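# Split a magnet block stack into two equal stacks

## Task

Divide the tall stack of magnet blocks on the bench into two tidy stacks of the same height. The nearby row of blocks must stay upright and still grouped roughly together. Stacks that stay in place only because the robot is holding them do not count. At the end, release everything and move the grippers away.

## Robot and tools

Robot: two arms, left_arm and right_arm, each with six revolute joints and a two-finger parallel gripper. The names are labels only; left_arm sits on the +y side of the table. Base positions in the scene frame: left_arm at (-0.021, +0.329, 0) m, yawed slightly (quat_wxyz +0.995, 0, 0, +0.100); right_arm at (+0.049, -0.307, 0) m (quat_wxyz +0.997, 0, 0, -0.073).

Scene frame: origin on the table surface midway between the arms, +x pointing out over the table, +z up. Reported gripper poses use this frame: end_effector_position in metres and end_effector_quat_wxyz. That position is the point between the finger pads, roughly 1 cm short of the fingertips. The fingers extend along the gripper's +z axis and close along its y axis. Reported hand positions can be somewhat wrong, increasingly so at far reach.

Tool execute_actions, argument actions: a list holding at most one item. An empty list commands nothing and returns the state together with camera pictures. An item with rows is a motion: rows is a list of 1 to 15 rows, and steps (1 to 15, default 15) is how many control steps of 1/30 s it lasts. Each row is used for one step; if rows run out, the final row is repeated. A motion must be at least 7 steps. An item with only steps (up to 300) is a wait: nothing new is commanded, and it returns once that many steps have passed since the previous result, counting your reply time. Optional pictures: true attaches camera images to any result.

Each row has exactly 14 numbers, covering both arms even if one stays still: left_arm waist, shoulder, elbow, wrist pitch, wrist yaw, wrist roll, opening, then the same seven for right_arm. The six joint numbers are absolute target angles in radians, in the same units as the Joint positions line. Stated ranges per arm: waist -2.618 to 3.054, shoulder 0.000 to 3.142, elbow 0.000 to 3.142, wrist pitch -1.571 to 1.571, wrist yaw -1.571 to 1.571, wrist roll -2.094 to 2.094. The true limits may differ by up to 0.036 rad. A target beyond an end by more than 0.036 rad, and also beyond the joint's current angle, gets the whole call refused with nothing sent. Targets past the real end are clipped to it, and the result then reports "joint sent to its limit" (possibly about an earlier, still-running action); missing that line does not prove there is room left. Opening is an absolute value from -1 (closed) to +1 (fully open, about 0.094 m between pads).

Motion limits: each step, the target sent to a joint stays within a fixed distance of its measured angle: 0.202 rad waist, 0.258 shoulder, 0.238 elbow, 0.573 wrist pitch, 0.522 wrist yaw and roll. If the targets would move a gripper more than 70 mm from where it is, all of that arm's targets are pulled back toward the measured angles. So large moves need several calls. Between calls the arms keep heading to the last row sent, until they nearly stop or a step is HELD.

Results: the state line gives each gripper's pose, split by |. Joint positions and Joint velocities list, per arm, the six joints (rad, rad/s) then the pad gap (m, m/s). grip_measured shows the measured opening on the command scale; each gripper can read off by about 1 mm. Joint torques follow joint order without the gripper; they carry offsets, scale errors and noise, and are nonzero even unloaded. "joint command not followed" means a clearance check altered or blocked some joint targets; the rest of the row still ran. HELD marks steps where your row was partly or fully not sent. MOTOR HOT appears from 75 °C; OVER-TEMPERATURE FAULT means an arm was stopped (at 90 °C for 10 s, at 100 °C the arm goes limp and drops).

Timing: each result is captured 7 steps before its action finishes; those steps run while you reply, and the next action begins after. The simulation keeps running while you think and write, so long replies let things drift.

Gripping: to hold a block, command an opening below grip_measured; about 0.03 below holds firmly, a smaller gap holds gently. Pads push up to roughly 50 to 62 N and can spike on first contact; very thin parts get less force. Brief external tugs on held parts or nudges to loose objects may happen.

Cameras: cam_head_left, cam_head_right, cam_left_wrist, cam_right_wrist, each 504x504, with calibration given in the setup (intrinsics K, distortion D, T_world_to_cam); real cameras may be off by a few degrees and millimetres. Wrist camera poses are derived from joint readings.

zoom_image: camera (one of the four names) and region [x0, y0, x1, y1] in pixels of that camera's latest full image, origin top-left, at most 504 by 504. It returns a magnified view and moves nothing.

read_manual: optional section, only "licences"; returns licence text, no motion.

finished_scene: scene is the number of the current scene; ends it irreversibly and reports whether the goal was met, then gives the next task if any. Replying without any tool call also ends things.

Avoid: knocking or placing anything off the table, dropping or slamming blocks, pushing hard, toppling the neighbouring row, letting the two arms collide or press on each other, and keeping a load held long enough to overheat motors. Finish with both grippers open and withdrawn so the stacks stand on their own.

Each tool is called by a JSON object that holds its "fn" and its "kwargs".

## Session

{"fn": "execute_actions", "kwargs": {"actions": []}}

Scene clock: 0.00 s of 4600.00 s.
left_arm: end_effector_position=(+0.2079, +0.3457, +0.1646) grip_measured=+1.000 end_effector_quat_wxyz=(+0.123, -0.278, +0.872, -0.384) | right_arm: end_effector_position=(+0.4964, -0.2453, +0.2763) grip_measured=+1.000 end_effector_quat_wxyz=(+0.485, -0.161, +0.859, +0.019)
Joint positions: left_arm=[ 0.478  1.304  0.991 -1.324  0.828  0.091  0.094] | right_arm=[ 0.236  1.462  1.328 -0.427 -0.113 -0.217  0.094]
Joint velocities: left_arm=[ 0.007 -0.012 -0.022  0.022  0.051  0.037  0.   ] | right_arm=[-0.017 -0.002 -0.007  0.037 -0.066 -0.11   0.   ]
Joint torques (N m, as the arm reports them, + toward a larger angle): no reading

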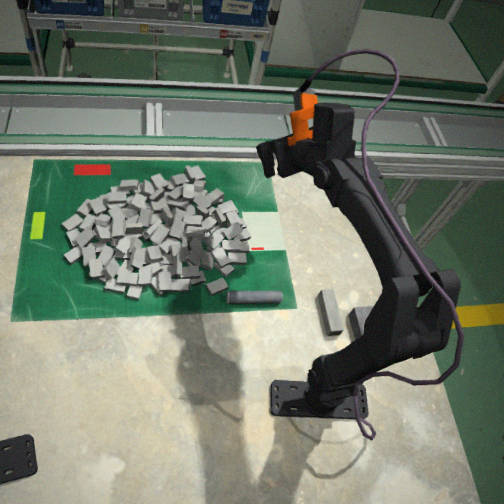

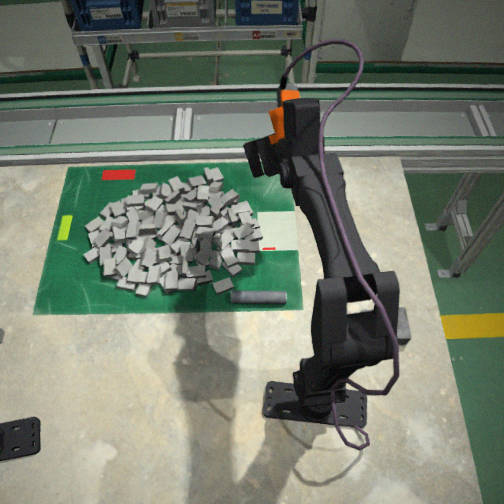

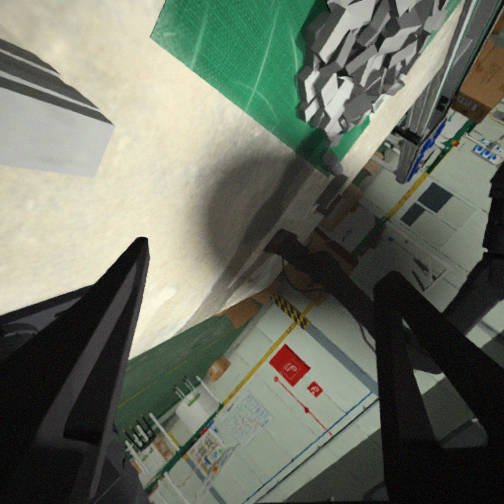

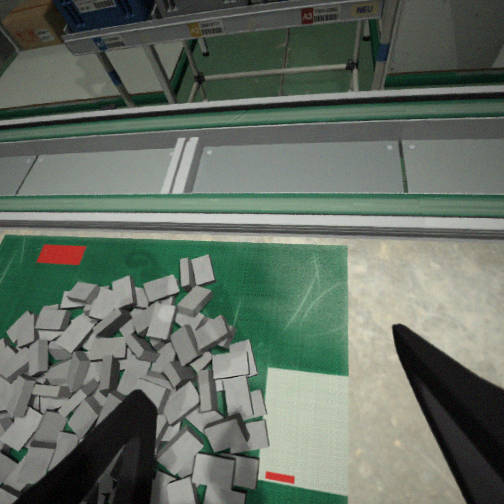

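{"fn": "zoom_image", "kwargs": {"camera": "cam_head_left", "region": [280, 260, 420, 370]}}

{"fn": "zoom_image", "kwargs": {"camera": "cam_left_wrist", "region": [0, 0, 200, 200]}}

{"fn": "zoom_image", "kwargs": {"camera": "cam_left_wrist", "region": [260, 130, 400, 270]}}

Region (280, 260, 420, 370) of cam_head_left's 504x504 image, scaled by 3.600, with more detail than that image has; it fills the top 396 rows of this view, and the rest is white.

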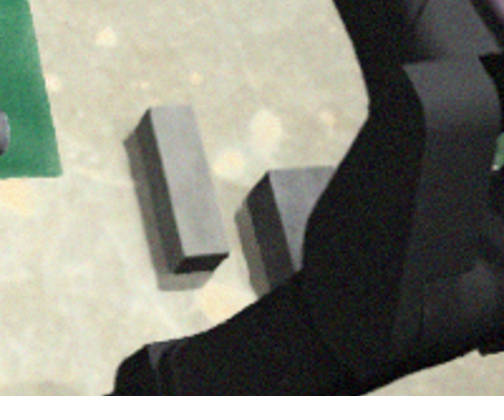

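Region (0, 0, 200, 200) of cam_left_wrist's 504x504 image, scaled by 2.520, with more detail than that image has.

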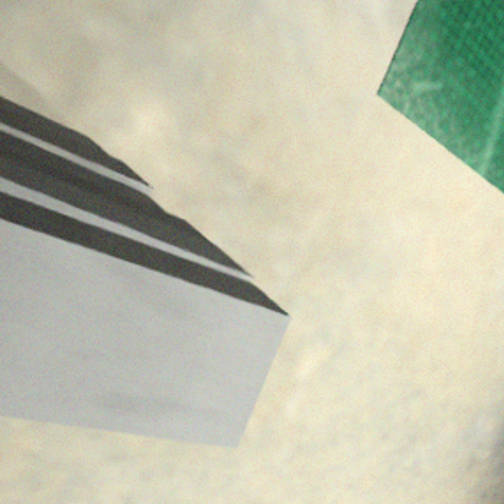

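Region (260, 130, 400, 270) of cam_left_wrist's 504x504 image, scaled by 3.600, with more detail than that image has.

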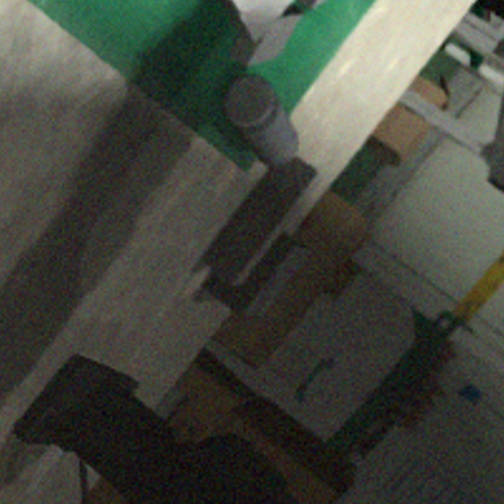

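{"fn": "zoom_image", "kwargs": {"camera": "cam_head_right", "region": [0, 290, 80, 370]}}

{"fn": "zoom_image", "kwargs": {"camera": "cam_head_right", "region": [360, 280, 460, 380]}}

Region (0, 290, 80, 370) of cam_head_right's 504x504 image, scaled by 6.300, with more detail than that image has.

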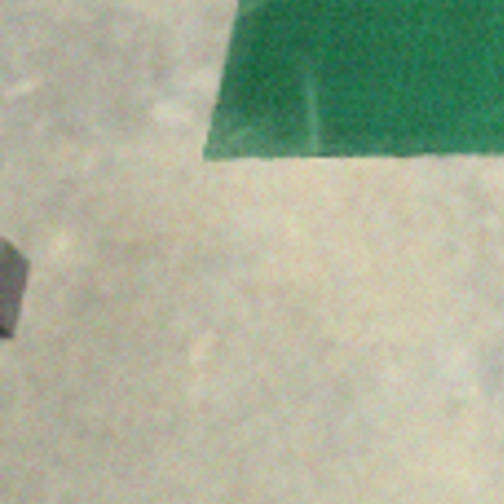

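Region (360, 280, 460, 380) of cam_head_right's 504x504 image, scaled by 5.040, with more detail than that image has.

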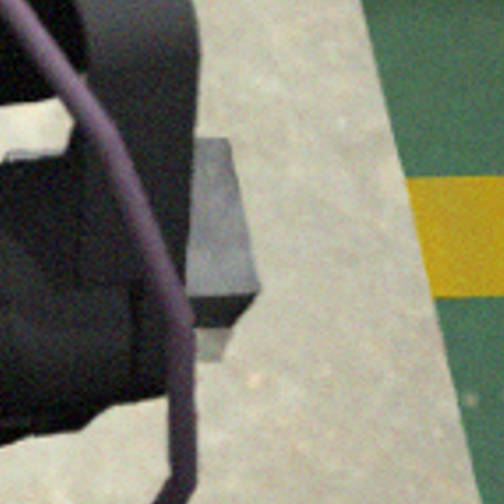

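{"fn": "execute_actions", "kwargs": {"actions": [{"rows":[
[0.477,1.302,0.991,-1.324,0.826,0.091,1,0.237,1.462,1.327,-0.426,-0.113,-0.217,1],
[0.474,1.297,0.992,-1.324,0.819,0.090,1,0.242,1.461,1.324,-0.423,-0.112,-0.216,1],
[0.470,1.288,0.994,-1.325,0.808,0.089,1,0.249,1.460,1.320,-0.417,-0.112,-0.215,1],
[0.464,1.276,0.996,-1.325,0.792,0.087,1,0.259,1.459,1.314,-0.410,-0.111,-0.213,1],
[0.456,1.260,0.998,-1.326,0.773,0.085,1,0.271,1.457,1.306,-0.401,-0.110,-0.210,1],
[0.447,1.242,1.001,-1.326,0.749,0.082,1,0.286,1.455,1.297,-0.389,-0.108,-0.208,1],
[0.436,1.220,1.005,-1.327,0.722,0.079,1,0.304,1.453,1.285,-0.376,-0.106,-0.204,1],
[0.424,1.196,1.009,-1.328,0.691,0.076,1,0.324,1.450,1.273,-0.360,-0.104,-0.201,1],
[0.410,1.169,1.013,-1.329,0.657,0.072,1,0.347,1.447,1.258,-0.343,-0.102,-0.196,1],
[0.396,1.141,1.018,-1.331,0.621,0.068,1,0.372,1.443,1.243,-0.324,-0.100,-0.192,1],
[0.381,1.110,1.023,-1.332,0.582,0.064,1,0.399,1.439,1.226,-0.304,-0.097,-0.187,1],
[0.365,1.078,1.029,-1.333,0.542,0.060,1,0.429,1.435,1.208,-0.282,-0.094,-0.181,1],
[0.348,1.045,1.034,-1.334,0.500,0.055,1,0.460,1.431,1.188,-0.258,-0.091,-0.175,1],
[0.331,1.011,1.040,-1.336,0.457,0.050,1,0.493,1.426,1.168,-0.234,-0.088,-0.169,1],
[0.314,0.977,1.046,-1.337,0.414,0.046,1,0.527,1.422,1.146,-0.208,-0.085,-0.163,1]],"steps":15}]}}

{"fn": "execute_actions", "kwargs": {"actions": [{"rows":[
[0.297,0.943,1.051,-1.338,0.371,0.041,1,0.563,1.417,1.124,-0.181,-0.081,-0.156,1],
[0.280,0.909,1.057,-1.340,0.328,0.036,1,0.600,1.411,1.100,-0.153,-0.078,-0.149,1],
[0.263,0.876,1.062,-1.341,0.286,0.031,1,0.638,1.406,1.076,-0.124,-0.074,-0.142,1],
[0.247,0.844,1.068,-1.342,0.246,0.027,1,0.677,1.401,1.052,-0.095,-0.070,-0.135,1],
[0.232,0.814,1.073,-1.344,0.207,0.023,1,0.717,1.395,1.027,-0.065,-0.066,-0.127,1],
[0.218,0.785,1.078,-1.345,0.171,0.019,1,0.757,1.389,1.002,-0.034,-0.062,-0.120,1],
[0.204,0.758,1.082,-1.346,0.137,0.015,1,0.798,1.384,0.977,-0.004,-0.058,-0.112,1],
[0.192,0.734,1.086,-1.347,0.106,0.012,1,0.838,1.378,0.951,0.027,-0.055,-0.105,1],
[0.181,0.712,1.090,-1.348,0.079,0.009,1,0.879,1.373,0.926,0.057,-0.051,-0.097,1],
[0.172,0.694,1.093,-1.348,0.055,0.006,1,0.919,1.367,0.901,0.088,-0.047,-0.090,1],
[0.164,0.678,1.095,-1.349,0.036,0.004,1,0.959,1.361,0.876,0.118,-0.043,-0.082,1],
[0.158,0.666,1.097,-1.349,0.020,0.002,1,0.998,1.356,0.852,0.147,-0.039,-0.075,1],
[0.154,0.657,1.099,-1.350,0.009,0.001,1,1.036,1.351,0.828,0.176,-0.035,-0.068,1],
[0.151,0.652,1.100,-1.350,0.002,0,1,1.073,1.345,0.804,0.204,-0.032,-0.061,1],
[0.15,0.65,1.1,-1.35,0,0,1,1.109,1.341,0.782,0.231,-0.028,-0.054,1]],"steps":15}]}}

{"fn": "execute_actions", "kwargs": {"actions": [{"rows":[
[0.15,0.65,1.1,-1.35,0,0,1,1.143,1.336,0.760,0.257,-0.025,-0.048,1],
[0.15,0.65,1.1,-1.35,0,0,1,1.176,1.331,0.740,0.281,-0.022,-0.042,1],
[0.15,0.65,1.1,-1.35,0,0,1,1.207,1.327,0.720,0.305,-0.019,-0.036,1],
[0.15,0.65,1.1,-1.35,0,0,1,1.237,1.323,0.702,0.327,-0.016,-0.030,1],
[0.15,0.65,1.1,-1.35,0,0,1,1.264,1.319,0.685,0.347,-0.013,-0.025,1],
[0.15,0.65,1.1,-1.35,0,0,1,1.289,1.315,0.670,0.366,-0.011,-0.021,1],
[0.15,0.65,1.1,-1.35,0,0,1,1.312,1.312,0.655,0.383,-0.009,-0.016,1],
[0.15,0.65,1.1,-1.35,0,0,1,1.332,1.309,0.643,0.399,-0.007,-0.013,1],
[0.15,0.65,1.1,-1.35,0,0,1,1.350,1.307,0.631,0.412,-0.005,-0.009,1],
[0.15,0.65,1.1,-1.35,0,0,1,1.365,1.305,0.622,0.424,-0.003,-0.007,1],
[0.15,0.65,1.1,-1.35,0,0,1,1.377,1.303,0.614,0.433,-0.002,-0.004,1],
[0.15,0.65,1.1,-1.35,0,0,1,1.387,1.302,0.608,0.440,-0.001,-0.002,1],
[0.15,0.65,1.1,-1.35,0,0,1,1.394,1.301,0.604,0.446,-0.001,-0.001,1],
[0.15,0.65,1.1,-1.35,0,0,1,1.399,1.300,0.601,0.449,0,0,1],
[0.15,0.65,1.1,-1.35,0,0,1,1.4,1.3,0.6,0.45,0,0,1]],"steps":15}]}}

{"fn": "execute_actions", "kwargs": {"actions": [{"steps":20}], "pictures": true}}

Scene clock: 12.47 s of 4600.00 s.
left_arm: end_effector_position=(+0.2010, +0.3456, +0.1620) grip_measured=+1.000 end_effector_quat_wxyz=(+0.121, -0.266, +0.891, -0.349) | right_arm: end_effector_position=(+0.4962, -0.2269, +0.2760) grip_measured=+1.000 end_effector_quat_wxyz=(+0.492, -0.177, +0.852, +0.028)
Joint positions: left_arm=[ 0.452  1.265  0.991 -1.324  0.756  0.082  0.094] | right_arm=[ 0.278  1.462  1.312 -0.394 -0.109 -0.215  0.094]
Joint velocities: left_arm=[-0.3   -0.579 -0.012  0.022 -0.549 -0.066  0.   ] | right_arm=[ 0.466  0.002 -0.271  0.344 -0.022  0.081  0.   ]
Joint torques (N m, as the arm reports them, + toward a larger angle): left_arm=[-0.85 -5.27  8.33  0.34  0.66  0.04] | right_arm=[ 1.24 -7.32  5.84  1.25  0.01  0.08]
Steps of this call (steps 1 to 90: nothing new was sent; then 9.20 s passed at rest; steps 91 to 98: the first 8 steps of this action). Readings (joint positions):
91: left_arm=[0.478 1.304 0.991 -1.324 0.826 0.091] | right_arm=[0.236 1.462 1.328 -0.427 -0.113 -0.217]
92: left_arm=[0.478 1.304 0.991 -1.324 0.824 0.090] | right_arm=[0.236 1.462 1.328 -0.427 -0.113 -0.217]
94: left_arm=[0.478 1.304 0.991 -1.324 0.813 0.089] | right_arm=[0.238 1.462 1.328 -0.425 -0.113 -0.217]
98: the state above

Scene clock: 12.97 s of 4600.00 s.
left_arm: end_effector_position=(+0.1531, +0.3579, +0.2142) grip_measured=+1.000 end_effector_quat_wxyz=(+0.265, -0.156, +0.949, -0.067) | right_arm: end_effector_position=(+0.4017, -0.0357, +0.2178) grip_measured=+1.000 end_effector_quat_wxyz=(+0.487, -0.339, +0.790, +0.154)
Joint positions: left_arm=[ 0.221  0.791  1.052 -1.335  0.258  0.03   0.094] | right_arm=[ 0.768  1.415  1.006 -0.092 -0.077 -0.142  0.094]
Joint velocities: left_arm=[-0.359 -0.794  0.129 -0.081 -1.004 -0.037  0.   ] | right_arm=[ 1.155 -0.193 -0.686  0.886  0.066  0.139  0.   ]
Joint torques (N m, as the arm reports them, + toward a larger angle): left_arm=[-0.53  0.13  9.15  1.41  0.17 -0.03] | right_arm=[ 0.01 -7.8   6.83  1.37  0.13  0.09]
Steps of this call (steps 1 to 7: the last 7 steps of your previous action; steps 8 to 15: the first 8 steps of this action). Readings (joint positions):
8: left_arm=[0.332 1.020 1.009 -1.329 0.520 0.057] | right_arm=[0.497 1.456 1.172 -0.268 -0.097 -0.186]
9: left_arm=[0.315 0.986 1.015 -1.329 0.482 0.053] | right_arm=[0.533 1.452 1.148 -0.247 -0.095 -0.180]
11: left_arm=[0.281 0.916 1.029 -1.330 0.406 0.045] | right_arm=[0.608 1.441 1.102 -0.201 -0.089 -0.168]
15: the state above

Scene clock: 13.47 s of 4600.00 s.
left_arm: end_effector_position=(+0.1288, +0.3827, +0.2337) grip_measured=+1.000 end_effector_quat_wxyz=(+0.308, -0.165, +0.936, +0.048) | right_arm: end_effector_position=(+0.2153, +0.0811, +0.1851) grip_measured=+1.000 end_effector_quat_wxyz=(+0.478, -0.469, +0.675, +0.311)
Joint positions: left_arm=[ 0.16   0.662  1.073 -1.348  0.018  0.006  0.094] | right_arm=[ 1.294  1.341  0.678  0.306 -0.034 -0.043  0.094]
Joint velocities: left_arm=[-0.007 -0.007 -0.007 -0.022 -0.081 -0.022  0.   ] | right_arm=[ 0.647 -0.105 -0.418  0.476  0.037  0.154  0.   ]
Joint torques (N m, as the arm reports them, + toward a larger angle): left_arm=[-0.76  1.    8.7   1.67 -0.06 -0.06] | right_arm=[-0.09 -6.84  6.63  1.55  0.22  0.1 ]
Steps of this call (steps 1 to 7: the last 7 steps of your previous action; steps 8 to 15: the first 8 steps of this action). Readings (joint positions):
8: left_arm=[0.161 0.664 1.073 -1.347 0.060 0.010] | right_arm=[1.084 1.371 0.810 0.139 -0.053 -0.085]
9: left_arm=[0.161 0.662 1.073 -1.347 0.049 0.009] | right_arm=[1.120 1.366 0.788 0.165 -0.050 -0.078]
11: left_arm=[0.160 0.662 1.073 -1.348 0.034 0.007] | right_arm=[1.186 1.357 0.746 0.216 -0.044 -0.065]
15: the state above

Scene clock: 14.13 s of 4600.00 s.
left_arm: end_effector_position=(+0.1282, +0.3843, +0.2336) grip_measured=+1.000 end_effector_quat_wxyz=(+0.307, -0.167, +0.935, +0.053) | right_arm: end_effector_position=(+0.1786, +0.0925, +0.1956) grip_measured=+1.000 end_effector_quat_wxyz=(+0.492, -0.470, +0.640, +0.357)
Joint positions: left_arm=[ 0.16   0.662  1.073 -1.348  0.008  0.005  0.094] | right_arm=[ 1.394  1.324  0.615  0.445 -0.012 -0.008  0.094]
Joint velocities: left_arm=[ 0.007  0.002  0.007  0.007 -0.007 -0.007  0.   ] | right_arm=[-0.007 -0.007 -0.012 -0.051  0.007  0.066  0.   ]
Joint torques (N m, as the arm reports them, + toward a larger angle): left_arm=[-0.78  1.01  8.79  1.67 -0.08 -0.04] | right_arm=[ 0.44 -6.53  6.12  1.54  0.13  0.12]
Kept back: nothing.
Steps of this call (steps 1 to 7: the last 7 steps of your previous action; steps 8 to 20: the robot went on to your last target). Readings (joint positions):
1: left_arm=[0.160 0.662 1.073 -1.348 0.016 0.006] | right_arm=[1.316 1.338 0.664 0.325 -0.031 -0.038]
2: left_arm=[0.160 0.662 1.073 -1.348 0.014 0.005] | right_arm=[1.335 1.335 0.652 0.343 -0.029 -0.033]
4: left_arm=[0.160 0.662 1.073 -1.348 0.012 0.005] | right_arm=[1.365 1.330 0.633 0.373 -0.026 -0.026]
8: left_arm=[0.160 0.662 1.073 -1.348 0.009 0.005] | right_arm=[1.393 1.325 0.616 0.413 -0.021 -0.015]
20: the state above
camera_calibration (this result's frames):
cam_left_wrist: T_world_to_cam=[[0.50801, -0.849905, 0.139957, 0.237403], [-0.835113, -0.44619, 0.321716, 0.21585], [-0.21098, -0.280315, -0.936435, 0.45776], [0, 0, 0, 1]] pos_world=[0.156234, 0.426397, 0.325994]
cam_right_wrist: T_world_to_cam=[[0.866355, -0.355666, -0.350614, -0.049717], [-0.498038, -0.562912, -0.659612, 0.316648], [0.0372362, 0.746077, -0.664817, 0.155391], [0, 0, 0, 1]] pos_world=[0.194989, 0.0446291, 0.29474]

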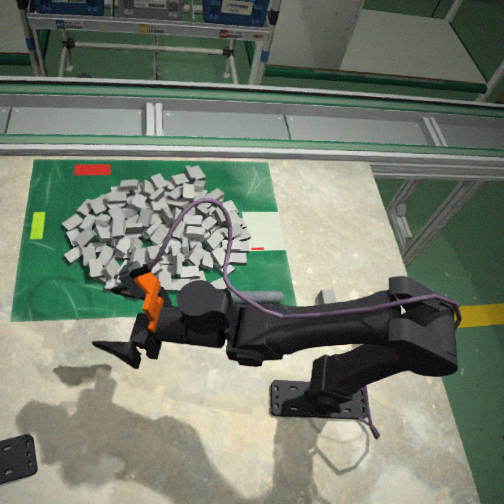

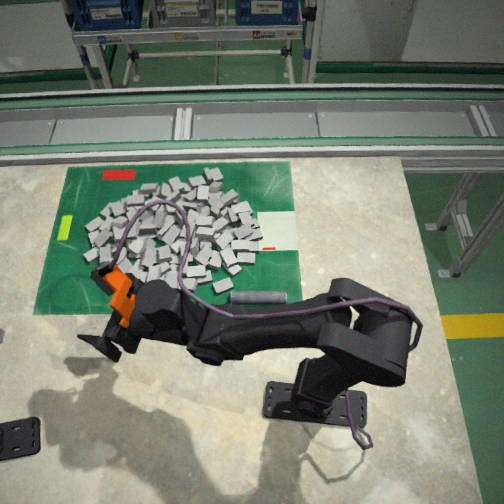

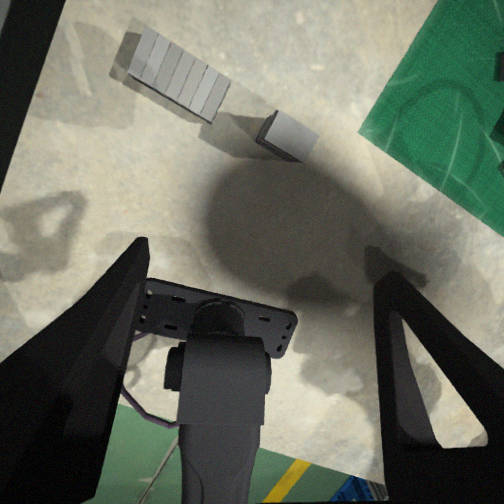

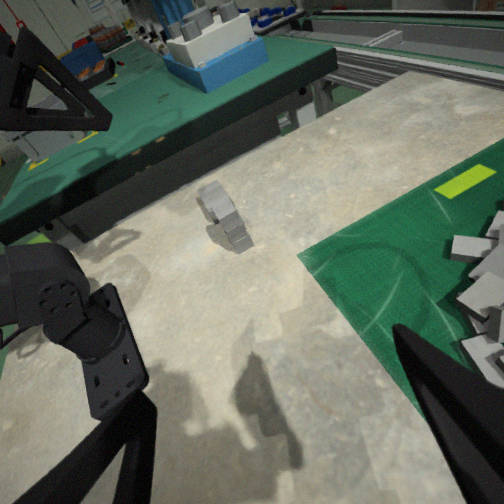

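{"fn": "zoom_image", "kwargs": {"camera": "cam_left_wrist", "region": [230, 90, 340, 180]}}

{"fn": "zoom_image", "kwargs": {"camera": "cam_right_wrist", "region": [180, 170, 270, 260]}}

{"fn": "zoom_image", "kwargs": {"camera": "cam_left_wrist", "region": [110, 10, 250, 140]}}

Region (230, 90, 340, 180) of cam_left_wrist's 504x504 image, scaled by 4.582, with more detail than that image has; it fills the top 412 rows of this view, and the rest is white.

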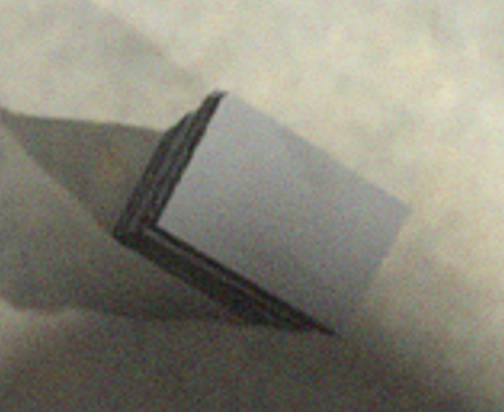

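Region (180, 170, 270, 260) of cam_right_wrist's 504x504 image, scaled by 5.600, with more detail than that image has.

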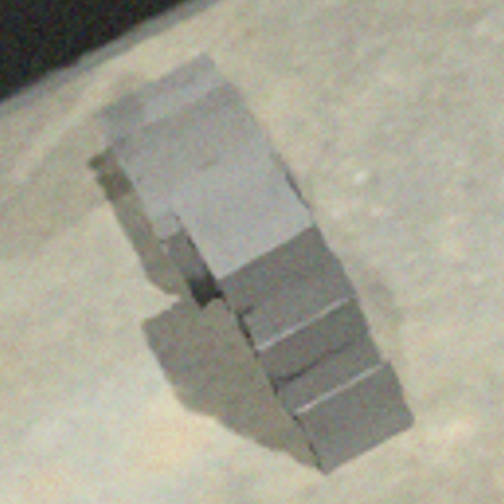

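Region (110, 10, 250, 140) of cam_left_wrist's 504x504 image, scaled by 3.600, with more detail than that image has; it fills the top 468 rows of this view, and the rest is white.

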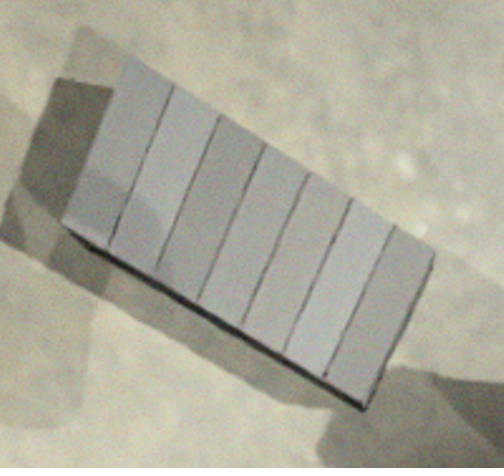

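{"fn": "execute_actions", "kwargs": {"actions": [{"rows":[
[0.150,0.652,1.1,-1.350,0,0,0.998,1.4,1.3,0.6,0.45,0,0,1],
[0.148,0.658,1.1,-1.349,0,0.002,0.993,1.4,1.3,0.6,0.45,0,0,1],
[0.146,0.669,1.1,-1.347,0,0.004,0.985,1.4,1.3,0.6,0.45,0,0,1],
[0.143,0.683,1.1,-1.345,0,0.007,0.974,1.4,1.3,0.6,0.45,0,0,1],
[0.139,0.701,1.099,-1.341,-0.001,0.011,0.960,1.4,1.3,0.6,0.45,0,0,1],
[0.134,0.723,1.099,-1.338,-0.001,0.016,0.943,1.4,1.3,0.6,0.45,0,0,1],
[0.129,0.748,1.099,-1.334,-0.001,0.021,0.923,1.4,1.3,0.6,0.45,0,0,1],
[0.123,0.777,1.098,-1.329,-0.001,0.027,0.901,1.4,1.3,0.6,0.45,0,0,1],
[0.116,0.808,1.098,-1.324,-0.002,0.034,0.876,1.4,1.3,0.6,0.45,0,0,1],
[0.109,0.841,1.098,-1.318,-0.002,0.042,0.85,1.4,1.3,0.6,0.45,0,0,1],
[0.102,0.877,1.097,-1.312,-0.002,0.049,0.822,1.4,1.3,0.6,0.45,0,0,1],
[0.094,0.914,1.097,-1.306,-0.003,0.057,0.793,1.4,1.3,0.6,0.45,0,0,1],
[0.085,0.953,1.096,-1.300,-0.003,0.066,0.762,1.4,1.3,0.6,0.45,0,0,1],
[0.077,0.992,1.096,-1.293,-0.004,0.074,0.731,1.4,1.3,0.6,0.45,0,0,1],
[0.069,1.033,1.095,-1.287,-0.004,0.083,0.7,1.4,1.3,0.6,0.45,0,0,1]],"steps":15}]}}

{"fn": "execute_actions", "kwargs": {"actions": [{"rows":[
[0.060,1.073,1.094,-1.280,-0.004,0.092,0.669,1.4,1.3,0.6,0.45,0,0,1],
[0.052,1.112,1.094,-1.273,-0.005,0.100,0.638,1.4,1.3,0.6,0.45,0,0,1],
[0.043,1.151,1.093,-1.267,-0.005,0.109,0.607,1.4,1.3,0.6,0.45,0,0,1],
[0.035,1.188,1.093,-1.261,-0.006,0.117,0.578,1.4,1.3,0.6,0.45,0,0,1],
[0.028,1.224,1.093,-1.255,-0.006,0.125,0.55,1.4,1.3,0.6,0.45,0,0,1],
[0.021,1.257,1.092,-1.249,-0.006,0.132,0.524,1.4,1.3,0.6,0.45,0,0,1],
[0.014,1.288,1.092,-1.244,-0.007,0.139,0.499,1.4,1.3,0.6,0.45,0,0,1],
[0.008,1.317,1.091,-1.239,-0.007,0.145,0.477,1.4,1.3,0.6,0.45,0,0,1],
[0.003,1.342,1.091,-1.235,-0.007,0.150,0.457,1.4,1.3,0.6,0.45,0,0,1],
[-0.002,1.364,1.091,-1.232,-0.007,0.155,0.440,1.4,1.3,0.6,0.45,0,0,1],
[-0.006,1.382,1.09,-1.228,-0.008,0.159,0.426,1.4,1.3,0.6,0.45,0,0,1],
[-0.009,1.396,1.09,-1.226,-0.008,0.162,0.415,1.4,1.3,0.6,0.45,0,0,1],
[-0.011,1.407,1.09,-1.224,-0.008,0.164,0.407,1.4,1.3,0.6,0.45,0,0,1],
[-0.013,1.413,1.09,-1.223,-0.008,0.166,0.402,1.4,1.3,0.6,0.45,0,0,1],
[-0.013,1.415,1.09,-1.223,-0.008,0.166,0.4,1.4,1.3,0.6,0.45,0,0,1]],"steps":15}]}}

{"fn": "execute_actions", "kwargs": {"actions": [{"steps":18}], "pictures": true}}

Scene clock: 23.30 s of 4600.00 s.
left_arm: end_effector_position=(+0.1345, +0.3837, +0.2261) grip_measured=+0.912 end_effector_quat_wxyz=(+0.283, -0.158, +0.945, +0.047) | right_arm: end_effector_position=(+0.1789, +0.0926, +0.1961) grip_measured=+1.000 end_effector_quat_wxyz=(+0.492, -0.469, +0.640, +0.357)
Joint positions: left_arm=[ 0.141  0.714  1.073 -1.349  0.006  0.009  0.09 ] | right_arm=[ 1.394  1.324  0.615  0.446 -0.011 -0.008  0.094]
Joint velocities: left_arm=[-0.149  0.672 -0.007  0.037 -0.037  0.066 -0.017] | right_arm=[-0.002 -0.002  0.012  0.037  0.037  0.037  0.   ]
Joint torques (N m, as the arm reports them, + toward a larger angle): left_arm=[-0.8   3.27  8.68  1.83 -0.07  0.09] | right_arm=[ 0.45 -6.53  6.1   1.57  0.15  0.1 ]
Steps of this call (steps 1 to 15: the robot went on to your last target; steps 16 to 90: nothing new was sent; then 5.90 s passed at rest; steps 91 to 98: the first 8 steps of this action). Readings (joint positions):
91: left_arm=[0.160 0.662 1.073 -1.348 0.008 0.005] | right_arm=[1.394 1.324 0.615 0.446 -0.011 -0.008]
92: left_arm=[0.160 0.662 1.073 -1.348 0.008 0.005] | right_arm=[1.394 1.324 0.615 0.446 -0.011 -0.008]
94: left_arm=[0.157 0.664 1.073 -1.348 0.007 0.005] | right_arm=[1.394 1.324 0.615 0.446 -0.011 -0.008]
98: the state above

Scene clock: 23.80 s of 4600.00 s.
left_arm: end_effector_position=(+0.1903, +0.3785, +0.1345) grip_measured=+0.489 end_effector_quat_wxyz=(+0.047, -0.060, +0.997, +0.008) | right_arm: end_effector_position=(+0.1789, +0.0926, +0.1961) grip_measured=+1.000 end_effector_quat_wxyz=(+0.492, -0.469, +0.640, +0.357)
Joint positions: left_arm=[ 0.028  1.27   1.073 -1.278  0.001  0.108  0.07 ] | right_arm=[ 1.394  1.324  0.615  0.446 -0.011 -0.007  0.094]
Joint velocities: left_arm=[-0.203  0.911 -0.002  0.183 -0.037  0.183 -0.019] | right_arm=[-0.012 -0.017 -0.007 -0.022 -0.007 -0.066  0.   ]
Joint torques (N m, as the arm reports them, + toward a larger angle): left_arm=[-0.73 -3.51  8.51  0.8  -0.09  0.08] | right_arm=[ 0.44 -6.51  6.12  1.56  0.13  0.1 ]
Steps of this call (steps 1 to 7: the last 7 steps of your previous action; steps 8 to 15: the first 8 steps of this action). Readings (joint positions):
8: left_arm=[0.083 1.003 1.073 -1.324 0.003 0.054] | right_arm=[1.394 1.324 0.615 0.446 -0.011 -0.007]
9: left_arm=[0.075 1.044 1.073 -1.318 0.003 0.061] | right_arm=[1.394 1.324 0.615 0.446 -0.011 -0.007]
11: left_arm=[0.058 1.125 1.073 -1.304 0.002 0.077] | right_arm=[1.394 1.324 0.615 0.446 -0.011 -0.007]
15: the state above

Scene clock: 24.40 s of 4600.00 s.
left_arm: end_effector_position=(+0.2002, +0.3737, +0.1047) grip_measured=+0.403 end_effector_quat_wxyz=(-0.009, -0.019, +1.000, -0.001) | right_arm: end_effector_position=(+0.1789, +0.0926, +0.1961) grip_measured=+1.000 end_effector_quat_wxyz=(+0.492, -0.469, +0.640, +0.357)
Joint positions: left_arm=[-0.004  1.419  1.073 -1.245 -0.001  0.159  0.066] | right_arm=[ 1.394  1.324  0.615  0.446 -0.011 -0.007  0.094]
Joint velocities: left_arm=[-0.007  0.007  0.002  0.007 -0.051  0.022 -0.001] | right_arm=[ 0.007  0.007 -0.002  0.051  0.022 -0.037  0.   ]
Joint torques (N m, as the arm reports them, + toward a larger angle): left_arm=[-0.79 -4.34  8.15  0.64 -0.06  0.08] | right_arm=[ 0.39 -6.49  6.11  1.56  0.15  0.09]
Kept back: nothing.
Steps of this call (steps 1 to 7: the last 7 steps of your previous action; steps 8 to 18: the robot went on to your last target). Readings (joint positions):
1: left_arm=[0.021 1.300 1.073 -1.273 0.001 0.115] | right_arm=[1.394 1.324 0.615 0.446 -0.011 -0.007]
2: left_arm=[0.016 1.328 1.073 -1.267 0.000 0.122] | right_arm=[1.394 1.324 0.615 0.446 -0.011 -0.007]
4: left_arm=[0.006 1.374 1.073 -1.258 0.000 0.133] | right_arm=[1.394 1.324 0.615 0.446 -0.011 -0.007]
8: left_arm=[-0.004 1.417 1.073 -1.247 0.000 0.149] | right_arm=[1.394 1.324 0.615 0.446 -0.011 -0.007]
18: the state above
camera_calibration (this result's frames):
cam_left_wrist: T_world_to_cam=[[0.265652, -0.964068, -0.00153701, 0.3158], [-0.54426, -0.151288, 0.825163, 0.0915], [-0.795745, -0.21837, -0.564893, 0.404201], [0, 0, 0, 1]] pos_world=[0.287548, 0.406561, 0.153314]
cam_right_wrist: T_world_to_cam=[[0.865956, -0.356114, -0.351144, -0.0495225], [-0.498649, -0.560982, -0.660794, 0.317259], [0.0383324, 0.747316, -0.663362, 0.155049], [0, 0, 0, 1]] pos_world=[0.195142, 0.0444708, 0.295107]

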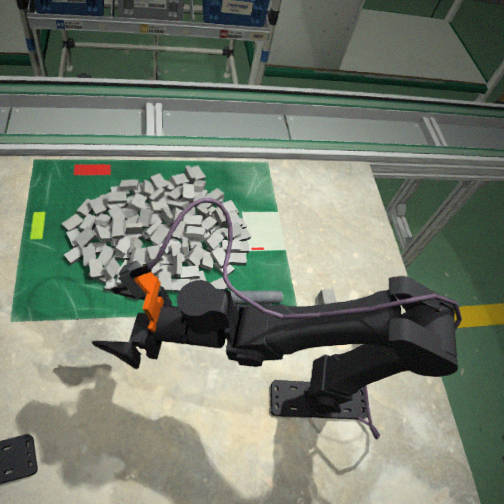

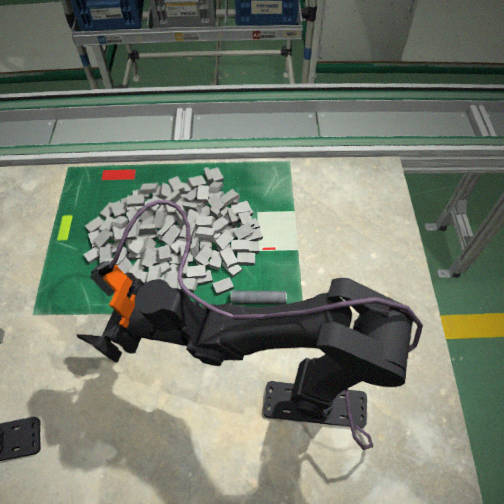

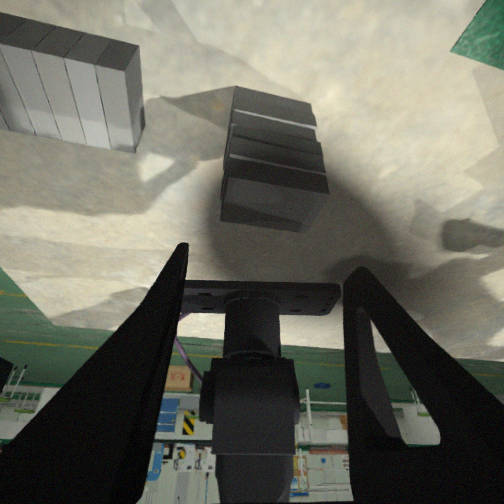

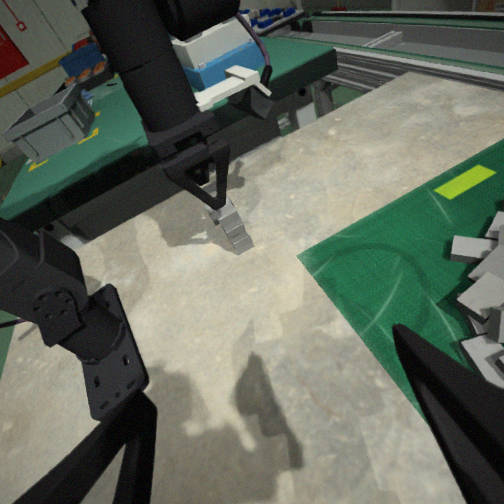

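{"fn": "zoom_image", "kwargs": {"camera": "cam_left_wrist", "region": [200, 70, 370, 240]}}

{"fn": "zoom_image", "kwargs": {"camera": "cam_right_wrist", "region": [160, 130, 290, 260]}}

{"fn": "zoom_image", "kwargs": {"camera": "cam_left_wrist", "region": [150, 200, 400, 330]}}

Region (200, 70, 370, 240) of cam_left_wrist's 504x504 image, scaled by 2.965, with more detail than that image has.

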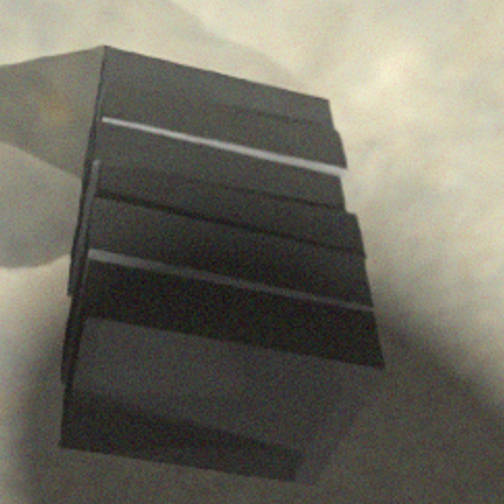

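Region (160, 130, 290, 260) of cam_right_wrist's 504x504 image, scaled by 3.877, with more detail than that image has.

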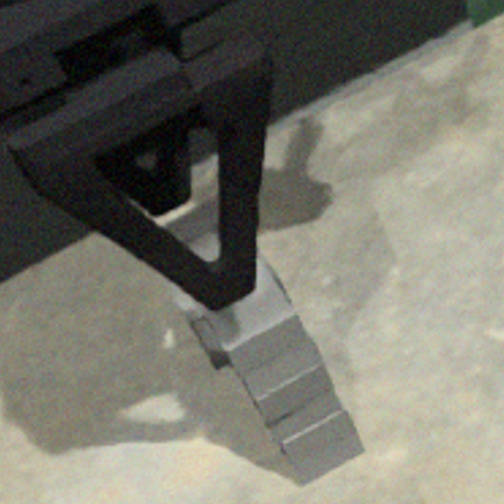

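Region (150, 200, 400, 330) of cam_left_wrist's 504x504 image, scaled by 2.016, with more detail than that image has; it fills the top 262 rows of this view, and the rest is white.

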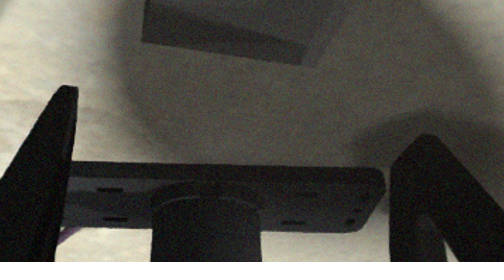

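{"fn": "execute_actions", "kwargs": {"actions": [{"rows":[
[-0.010,1.415,1.063,-1.220,-0.008,0.166,0.398,1.4,1.3,0.6,0.45,0,0,1],
[-0.006,1.417,1.057,-1.212,-0.008,0.166,0.394,1.4,1.3,0.6,0.45,0,0,1],
[-0.002,1.419,1.047,-1.199,-0.008,0.166,0.386,1.4,1.3,0.6,0.45,0,0,1],
[0.001,1.422,1.034,-1.182,-0.008,0.166,0.375,1.4,1.3,0.6,0.45,0,0,1],
[0.003,1.426,1.017,-1.161,-0.008,0.166,0.363,1.4,1.3,0.6,0.45,0,0,1],
[0.004,1.431,0.999,-1.137,-0.008,0.166,0.348,1.4,1.3,0.6,0.45,0,0,1],
[0.005,1.435,0.980,-1.112,-0.008,0.166,0.333,1.4,1.3,0.6,0.45,0,0,1],
[0.006,1.440,0.960,-1.086,-0.008,0.166,0.317,1.4,1.3,0.6,0.45,0,0,1],
[0.007,1.444,0.941,-1.061,-0.008,0.166,0.302,1.4,1.3,0.6,0.45,0,0,1],
[0.008,1.449,0.922,-1.037,-0.008,0.166,0.288,1.4,1.3,0.6,0.45,0,0,1],
[0.008,1.453,0.906,-1.016,-0.008,0.166,0.275,1.4,1.3,0.6,0.45,0,0,1],
[0.008,1.456,0.893,-0.999,-0.008,0.166,0.264,1.4,1.3,0.6,0.45,0,0,1],
[0.008,1.458,0.883,-0.986,-0.008,0.166,0.256,1.4,1.3,0.6,0.45,0,0,1],
[0.008,1.460,0.877,-0.978,-0.008,0.166,0.252,1.4,1.3,0.6,0.45,0,0,1],
[0.008,1.460,0.875,-0.975,-0.008,0.166,0.25,1.4,1.3,0.6,0.45,0,0,1]],"steps":15}]}}

{"fn": "execute_actions", "kwargs": {"actions": [{"steps":20}], "pictures": true}}

Scene clock: 29.10 s of 4600.00 s.
left_arm: end_effector_position=(+0.1981, +0.3733, +0.0871) grip_measured=+0.326 end_effector_quat_wxyz=(-0.010, -0.018, +1.000, -0.001) | right_arm: end_effector_position=(+0.1789, +0.0926, +0.1961) grip_measured=+1.000 end_effector_quat_wxyz=(+0.492, -0.469, +0.640, +0.357)
Joint positions: left_arm=[-0.004  1.422  1.006 -1.175 -0.001  0.16   0.062] | right_arm=[ 1.394  1.324  0.615  0.446 -0.011 -0.007  0.094]
Joint velocities: left_arm=[-0.007  0.095 -0.564  0.462  0.007  0.051 -0.014] | right_arm=[-0.012 -0.002 -0.012  0.007  0.022 -0.022  0.   ]
Joint torques (N m, as the arm reports them, + toward a larger angle): left_arm=[ 0.82 -3.02  5.63  0.54 -0.06  0.1 ] | right_arm=[ 0.46 -6.52  6.13  1.56  0.14  0.1 ]
Steps of this call (steps 1 to 15: the robot went on to your last target; steps 16 to 90: nothing new was sent; then 1.43 s passed at rest; steps 91 to 98: the first 8 steps of this action). Readings (joint positions):
91: left_arm=[-0.004 1.419 1.073 -1.245 -0.001 0.160] | right_arm=[1.394 1.324 0.615 0.446 -0.011 -0.007]
92: left_arm=[-0.004 1.419 1.073 -1.244 -0.001 0.160] | right_arm=[1.394 1.324 0.615 0.446 -0.011 -0.007]
94: left_arm=[-0.004 1.419 1.065 -1.231 -0.001 0.160] | right_arm=[1.394 1.324 0.615 0.446 -0.011 -0.007]
98: the state above

Scene clock: 29.77 s of 4600.00 s.
left_arm: end_effector_position=(+0.1998, +0.3736, +0.0479) grip_measured=+0.253 end_effector_quat_wxyz=(-0.006, -0.018, +1.000, -0.000) | right_arm: end_effector_position=(+0.1789, +0.0926, +0.1961) grip_measured=+1.000 end_effector_quat_wxyz=(+0.492, -0.469, +0.640, +0.357)
Joint positions: left_arm=[-0.004  1.462  0.879 -1.    -0.001  0.16   0.059] | right_arm=[ 1.394  1.324  0.615  0.446 -0.011 -0.007  0.094]
Joint velocities: left_arm=[-0.007 -0.007 -0.007  0.007 -0.007  0.007  0.   ] | right_arm=[-0.022 -0.007 -0.012 -0.037 -0.037  0.007  0.   ]
Joint torques (N m, as the arm reports them, + toward a larger angle): left_arm=[ 1.05 -4.4   6.06  0.64 -0.05  0.07] | right_arm=[ 0.41 -6.53  6.1   1.57  0.13  0.1 ]
Kept back: nothing.
Steps of this call (steps 1 to 7: the last 7 steps of your previous action; steps 8 to 20: the robot went on to your last target). Readings (joint positions):
1: left_arm=[-0.004 1.426 0.986 -1.157 -0.001 0.160] | right_arm=[1.394 1.324 0.615 0.446 -0.011 -0.007]
2: left_arm=[-0.004 1.432 0.965 -1.138 -0.001 0.160] | right_arm=[1.394 1.324 0.615 0.446 -0.011 -0.007]
4: left_arm=[-0.004 1.445 0.927 -1.100 -0.001 0.160] | right_arm=[1.394 1.324 0.615 0.446 -0.011 -0.007]
8: left_arm=[-0.004 1.461 0.882 -1.047 -0.001 0.160] | right_arm=[1.394 1.324 0.615 0.446 -0.011 -0.007]
20: the state above
camera_calibration (this result's frames):
cam_left_wrist: T_world_to_cam=[[0.264552, -0.96437, -0.00143043, 0.316136], [-0.549612, -0.151992, 0.821477, 0.139712], [-0.792426, -0.216538, -0.570239, 0.370678], [0, 0, 0, 1]] pos_world=[0.286888, 0.406373, 0.0970572]
cam_right_wrist: T_world_to_cam=[[0.865956, -0.356114, -0.351144, -0.0495225], [-0.498649, -0.560982, -0.660794, 0.317259], [0.0383324, 0.747316, -0.663362, 0.155049], [0, 0, 0, 1]] pos_world=[0.195142, 0.0444708, 0.295107]

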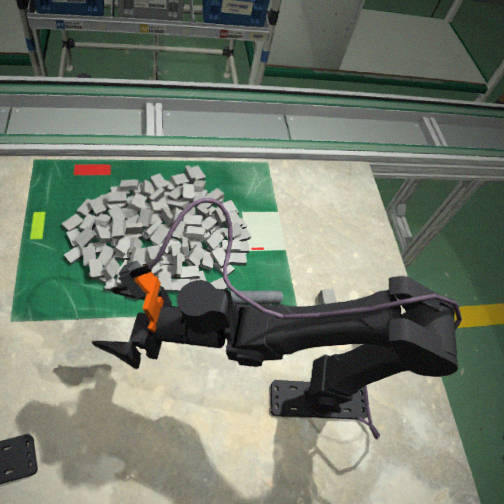

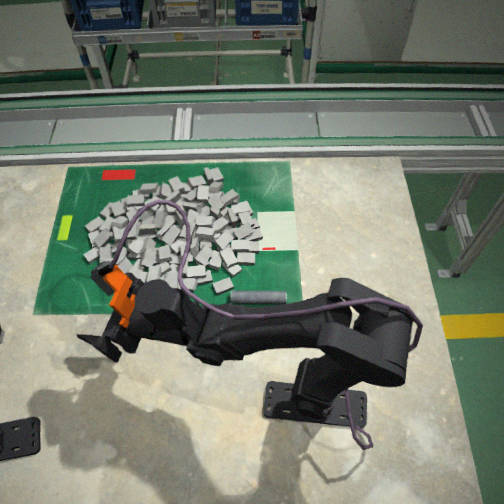

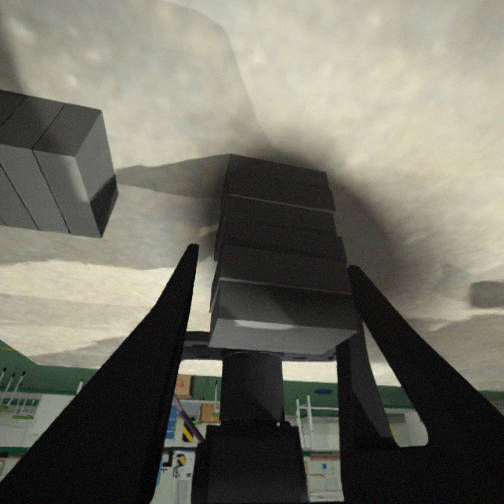

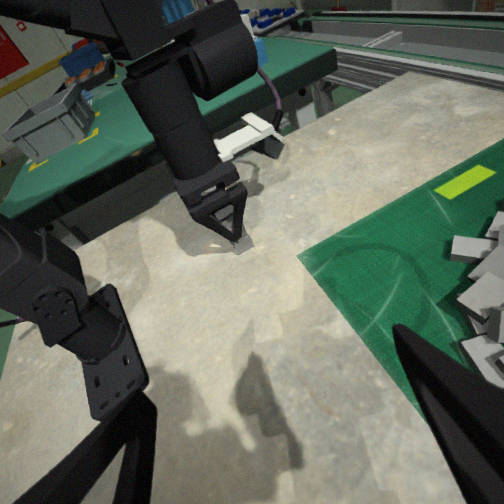

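{"fn": "zoom_image", "kwargs": {"camera": "cam_left_wrist", "region": [170, 140, 390, 360]}}

{"fn": "zoom_image", "kwargs": {"camera": "cam_left_wrist", "region": [170, 200, 270, 300]}}

{"fn": "zoom_image", "kwargs": {"camera": "cam_right_wrist", "region": [190, 180, 270, 260]}}

Region (170, 140, 390, 360) of cam_left_wrist's 504x504 image, scaled by 2.291, with more detail than that image has.

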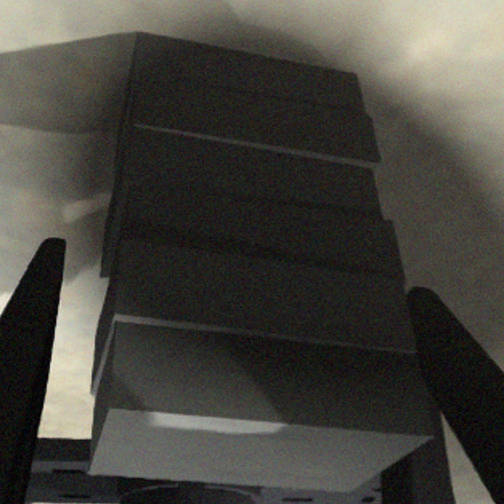

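Region (170, 200, 270, 300) of cam_left_wrist's 504x504 image, scaled by 5.040, with more detail than that image has.

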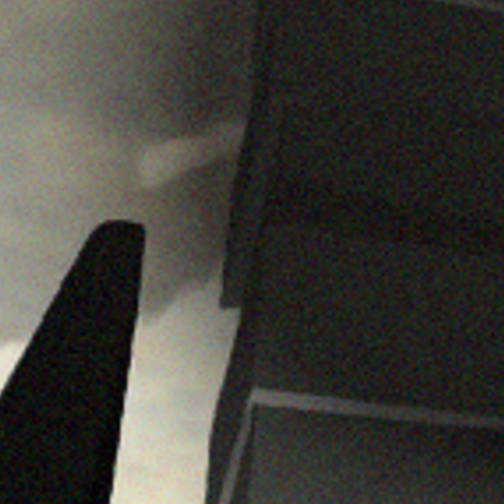

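Region (190, 180, 270, 260) of cam_right_wrist's 504x504 image, scaled by 6.300, with more detail than that image has.

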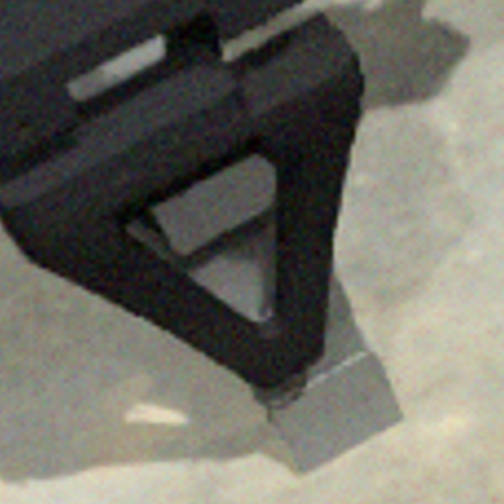

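{"fn": "execute_actions", "kwargs": {"actions": [{"rows":[
[0.009,1.460,0.875,-0.972,-0.008,0.166,0.24,1.4,1.3,0.6,0.45,0,0,1],
[0.010,1.460,0.875,-0.969,-0.008,0.166,0.22,1.4,1.3,0.6,0.45,0,0,1],
[0.011,1.460,0.875,-0.966,-0.008,0.166,0.19,1.4,1.3,0.6,0.45,0,0,1],
[0.012,1.460,0.875,-0.963,-0.008,0.166,0.16,1.4,1.3,0.6,0.45,0,0,1],
[0.013,1.460,0.875,-0.961,-0.008,0.166,0.13,1.4,1.3,0.6,0.45,0,0,1],
[0.013,1.460,0.875,-0.961,-0.008,0.166,0.10,1.4,1.3,0.6,0.45,0,0,1],
[0.013,1.460,0.875,-0.961,-0.008,0.166,0.07,1.4,1.3,0.6,0.45,0,0,1],
[0.013,1.460,0.875,-0.961,-0.008,0.166,0.05,1.4,1.3,0.6,0.45,0,0,1],
[0.013,1.460,0.875,-0.961,-0.008,0.166,0.03,1.4,1.3,0.6,0.45,0,0,1],
[0.013,1.460,0.875,-0.961,-0.008,0.166,0.02,1.4,1.3,0.6,0.45,0,0,1]],"steps":10}]}}

{"fn": "execute_actions", "kwargs": {"actions": [{"steps":12}], "pictures": true}}

Scene clock: 32.83 s of 4600.00 s.
left_arm: end_effector_position=(+0.2008, +0.3744, +0.0479) grip_measured=+0.204 end_effector_quat_wxyz=(-0.004, -0.019, +1.000, -0.000) | right_arm: end_effector_position=(+0.1789, +0.0926, +0.1961) grip_measured=+1.000 end_effector_quat_wxyz=(+0.492, -0.469, +0.640, +0.357)
Joint positions: left_arm=[-0.002  1.462  0.879 -0.996 -0.001  0.16   0.057] | right_arm=[ 1.394  1.324  0.615  0.446 -0.011 -0.007  0.094]
Joint velocities: left_arm=[ 0.042 -0.022  0.012  0.139  0.051 -0.051 -0.022] | right_arm=[-0.012 -0.002  0.007 -0.037  0.037  0.022  0.   ]
Joint torques (N m, as the arm reports them, + toward a larger angle): left_arm=[ 0.84 -4.26  6.05  0.66 -0.07  0.05] | right_arm=[ 0.39 -6.48  6.1   1.56  0.14  0.09]
Steps of this call (steps 1 to 15: the robot went on to your last target; steps 16 to 89: nothing new was sent; steps 90 to 92: the first 3 steps of this action). Readings (joint positions):
90: left_arm=[-0.004 1.462 0.879 -0.998 -0.001 0.160] | right_arm=[1.394 1.324 0.615 0.446 -0.011 -0.007]
91: left_arm=[-0.003 1.462 0.879 -0.997 -0.001 0.160] | right_arm=[1.394 1.324 0.615 0.446 -0.011 -0.007]
92: the state above

Scene clock: 33.23 s of 4600.00 s.
left_arm: end_effector_position=(+0.2033, +0.3763, +0.0478) grip_measured=+0.023 end_effector_quat_wxyz=(+0.002, -0.022, +1.000, +0.001) | right_arm: end_effector_position=(+0.1789, +0.0926, +0.1961) grip_measured=+1.000 end_effector_quat_wxyz=(+0.492, -0.469, +0.640, +0.357)
Joint positions: left_arm=[ 0.004  1.462  0.879 -0.984 -0.002  0.16   0.048] | right_arm=[ 1.394  1.324  0.615  0.446 -0.011 -0.007  0.094]
Joint velocities: left_arm=[ 0.002  0.007 -0.007 -0.022 -0.051 -0.007  0.   ] | right_arm=[ 0.002 -0.022 -0.032 -0.022  0.007  0.066  0.   ]
Joint torques (N m, as the arm reports them, + toward a larger angle): left_arm=[ 0.92 -4.34  6.09  0.69 -0.07  0.06] | right_arm=[ 0.39 -6.5   6.16  1.57  0.12  0.09]
Kept back: nothing.
Steps of this call (steps 1 to 7: the last 7 steps of your previous action; steps 8 to 12: the robot went on to your last target). Readings (joint positions):
1: left_arm=[-0.000 1.462 0.879 -0.994 -0.001 0.160] | right_arm=[1.394 1.324 0.615 0.446 -0.011 -0.007]
2: left_arm=[0.001 1.462 0.879 -0.992 -0.001 0.160] | right_arm=[1.394 1.324 0.615 0.446 -0.011 -0.007]
4: left_arm=[0.003 1.462 0.879 -0.989 -0.002 0.160] | right_arm=[1.394 1.324 0.615 0.446 -0.011 -0.007]
8: left_arm=[0.004 1.462 0.879 -0.986 -0.002 0.160] | right_arm=[1.394 1.324 0.615 0.446 -0.011 -0.007]
12: the state above
camera_calibration (this result's frames):
cam_left_wrist: T_world_to_cam=[[0.272284, -0.962217, -0.000660871, 0.315334], [-0.561131, -0.159344, 0.812245, 0.147615], [-0.781661, -0.220791, -0.583316, 0.374064], [0, 0, 0, 1]] pos_world=[0.289362, 0.409531, 0.0985067]
cam_right_wrist: T_world_to_cam=[[0.865956, -0.356114, -0.351144, -0.0495225], [-0.498649, -0.560982, -0.660794, 0.317259], [0.0383324, 0.747316, -0.663362, 0.155049], [0, 0, 0, 1]] pos_world=[0.195142, 0.0444708, 0.295107]

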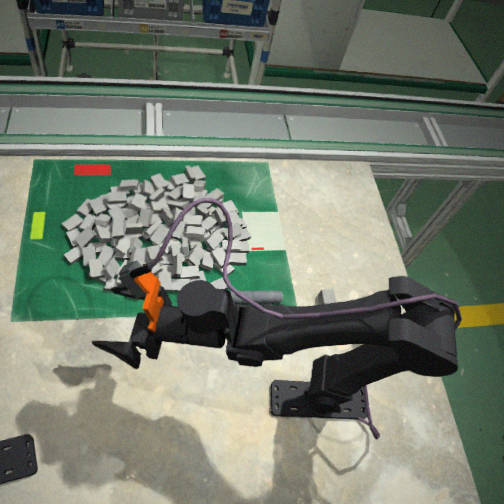

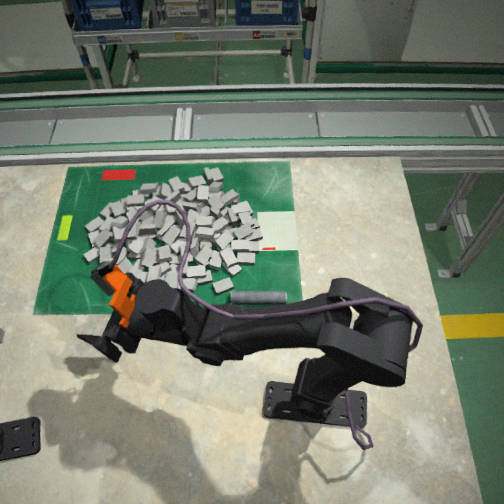

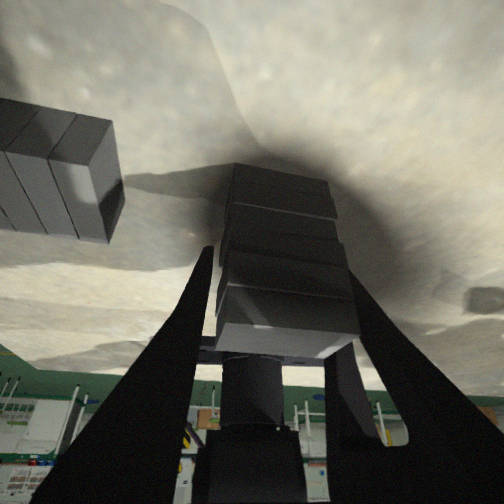

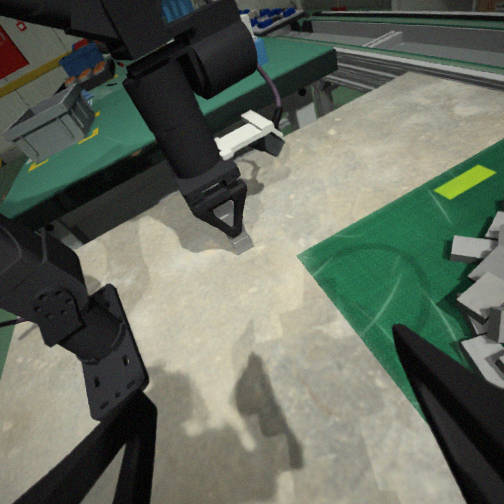

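{"fn": "zoom_image", "kwargs": {"camera": "cam_left_wrist", "region": [180, 200, 280, 300]}}

{"fn": "zoom_image", "kwargs": {"camera": "cam_right_wrist", "region": [200, 195, 265, 260]}}

Region (180, 200, 280, 300) of cam_left_wrist's 504x504 image, scaled by 5.040, with more detail than that image has.

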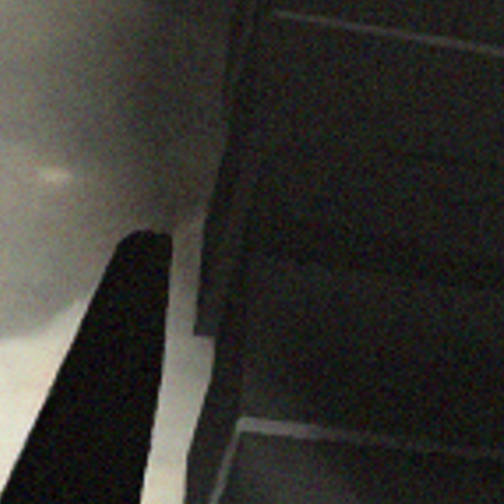

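Region (200, 195, 265, 260) of cam_right_wrist's 504x504 image, scaled by 7.754, with more detail than that image has.

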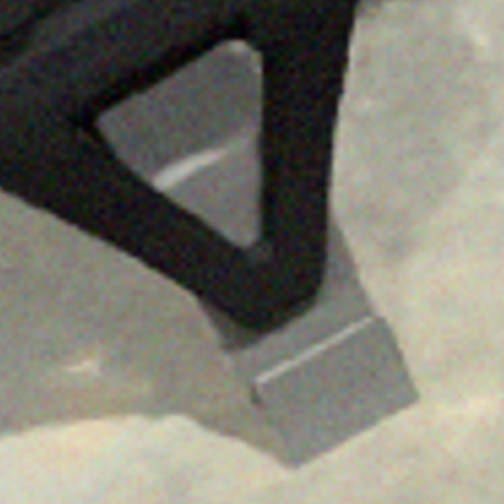

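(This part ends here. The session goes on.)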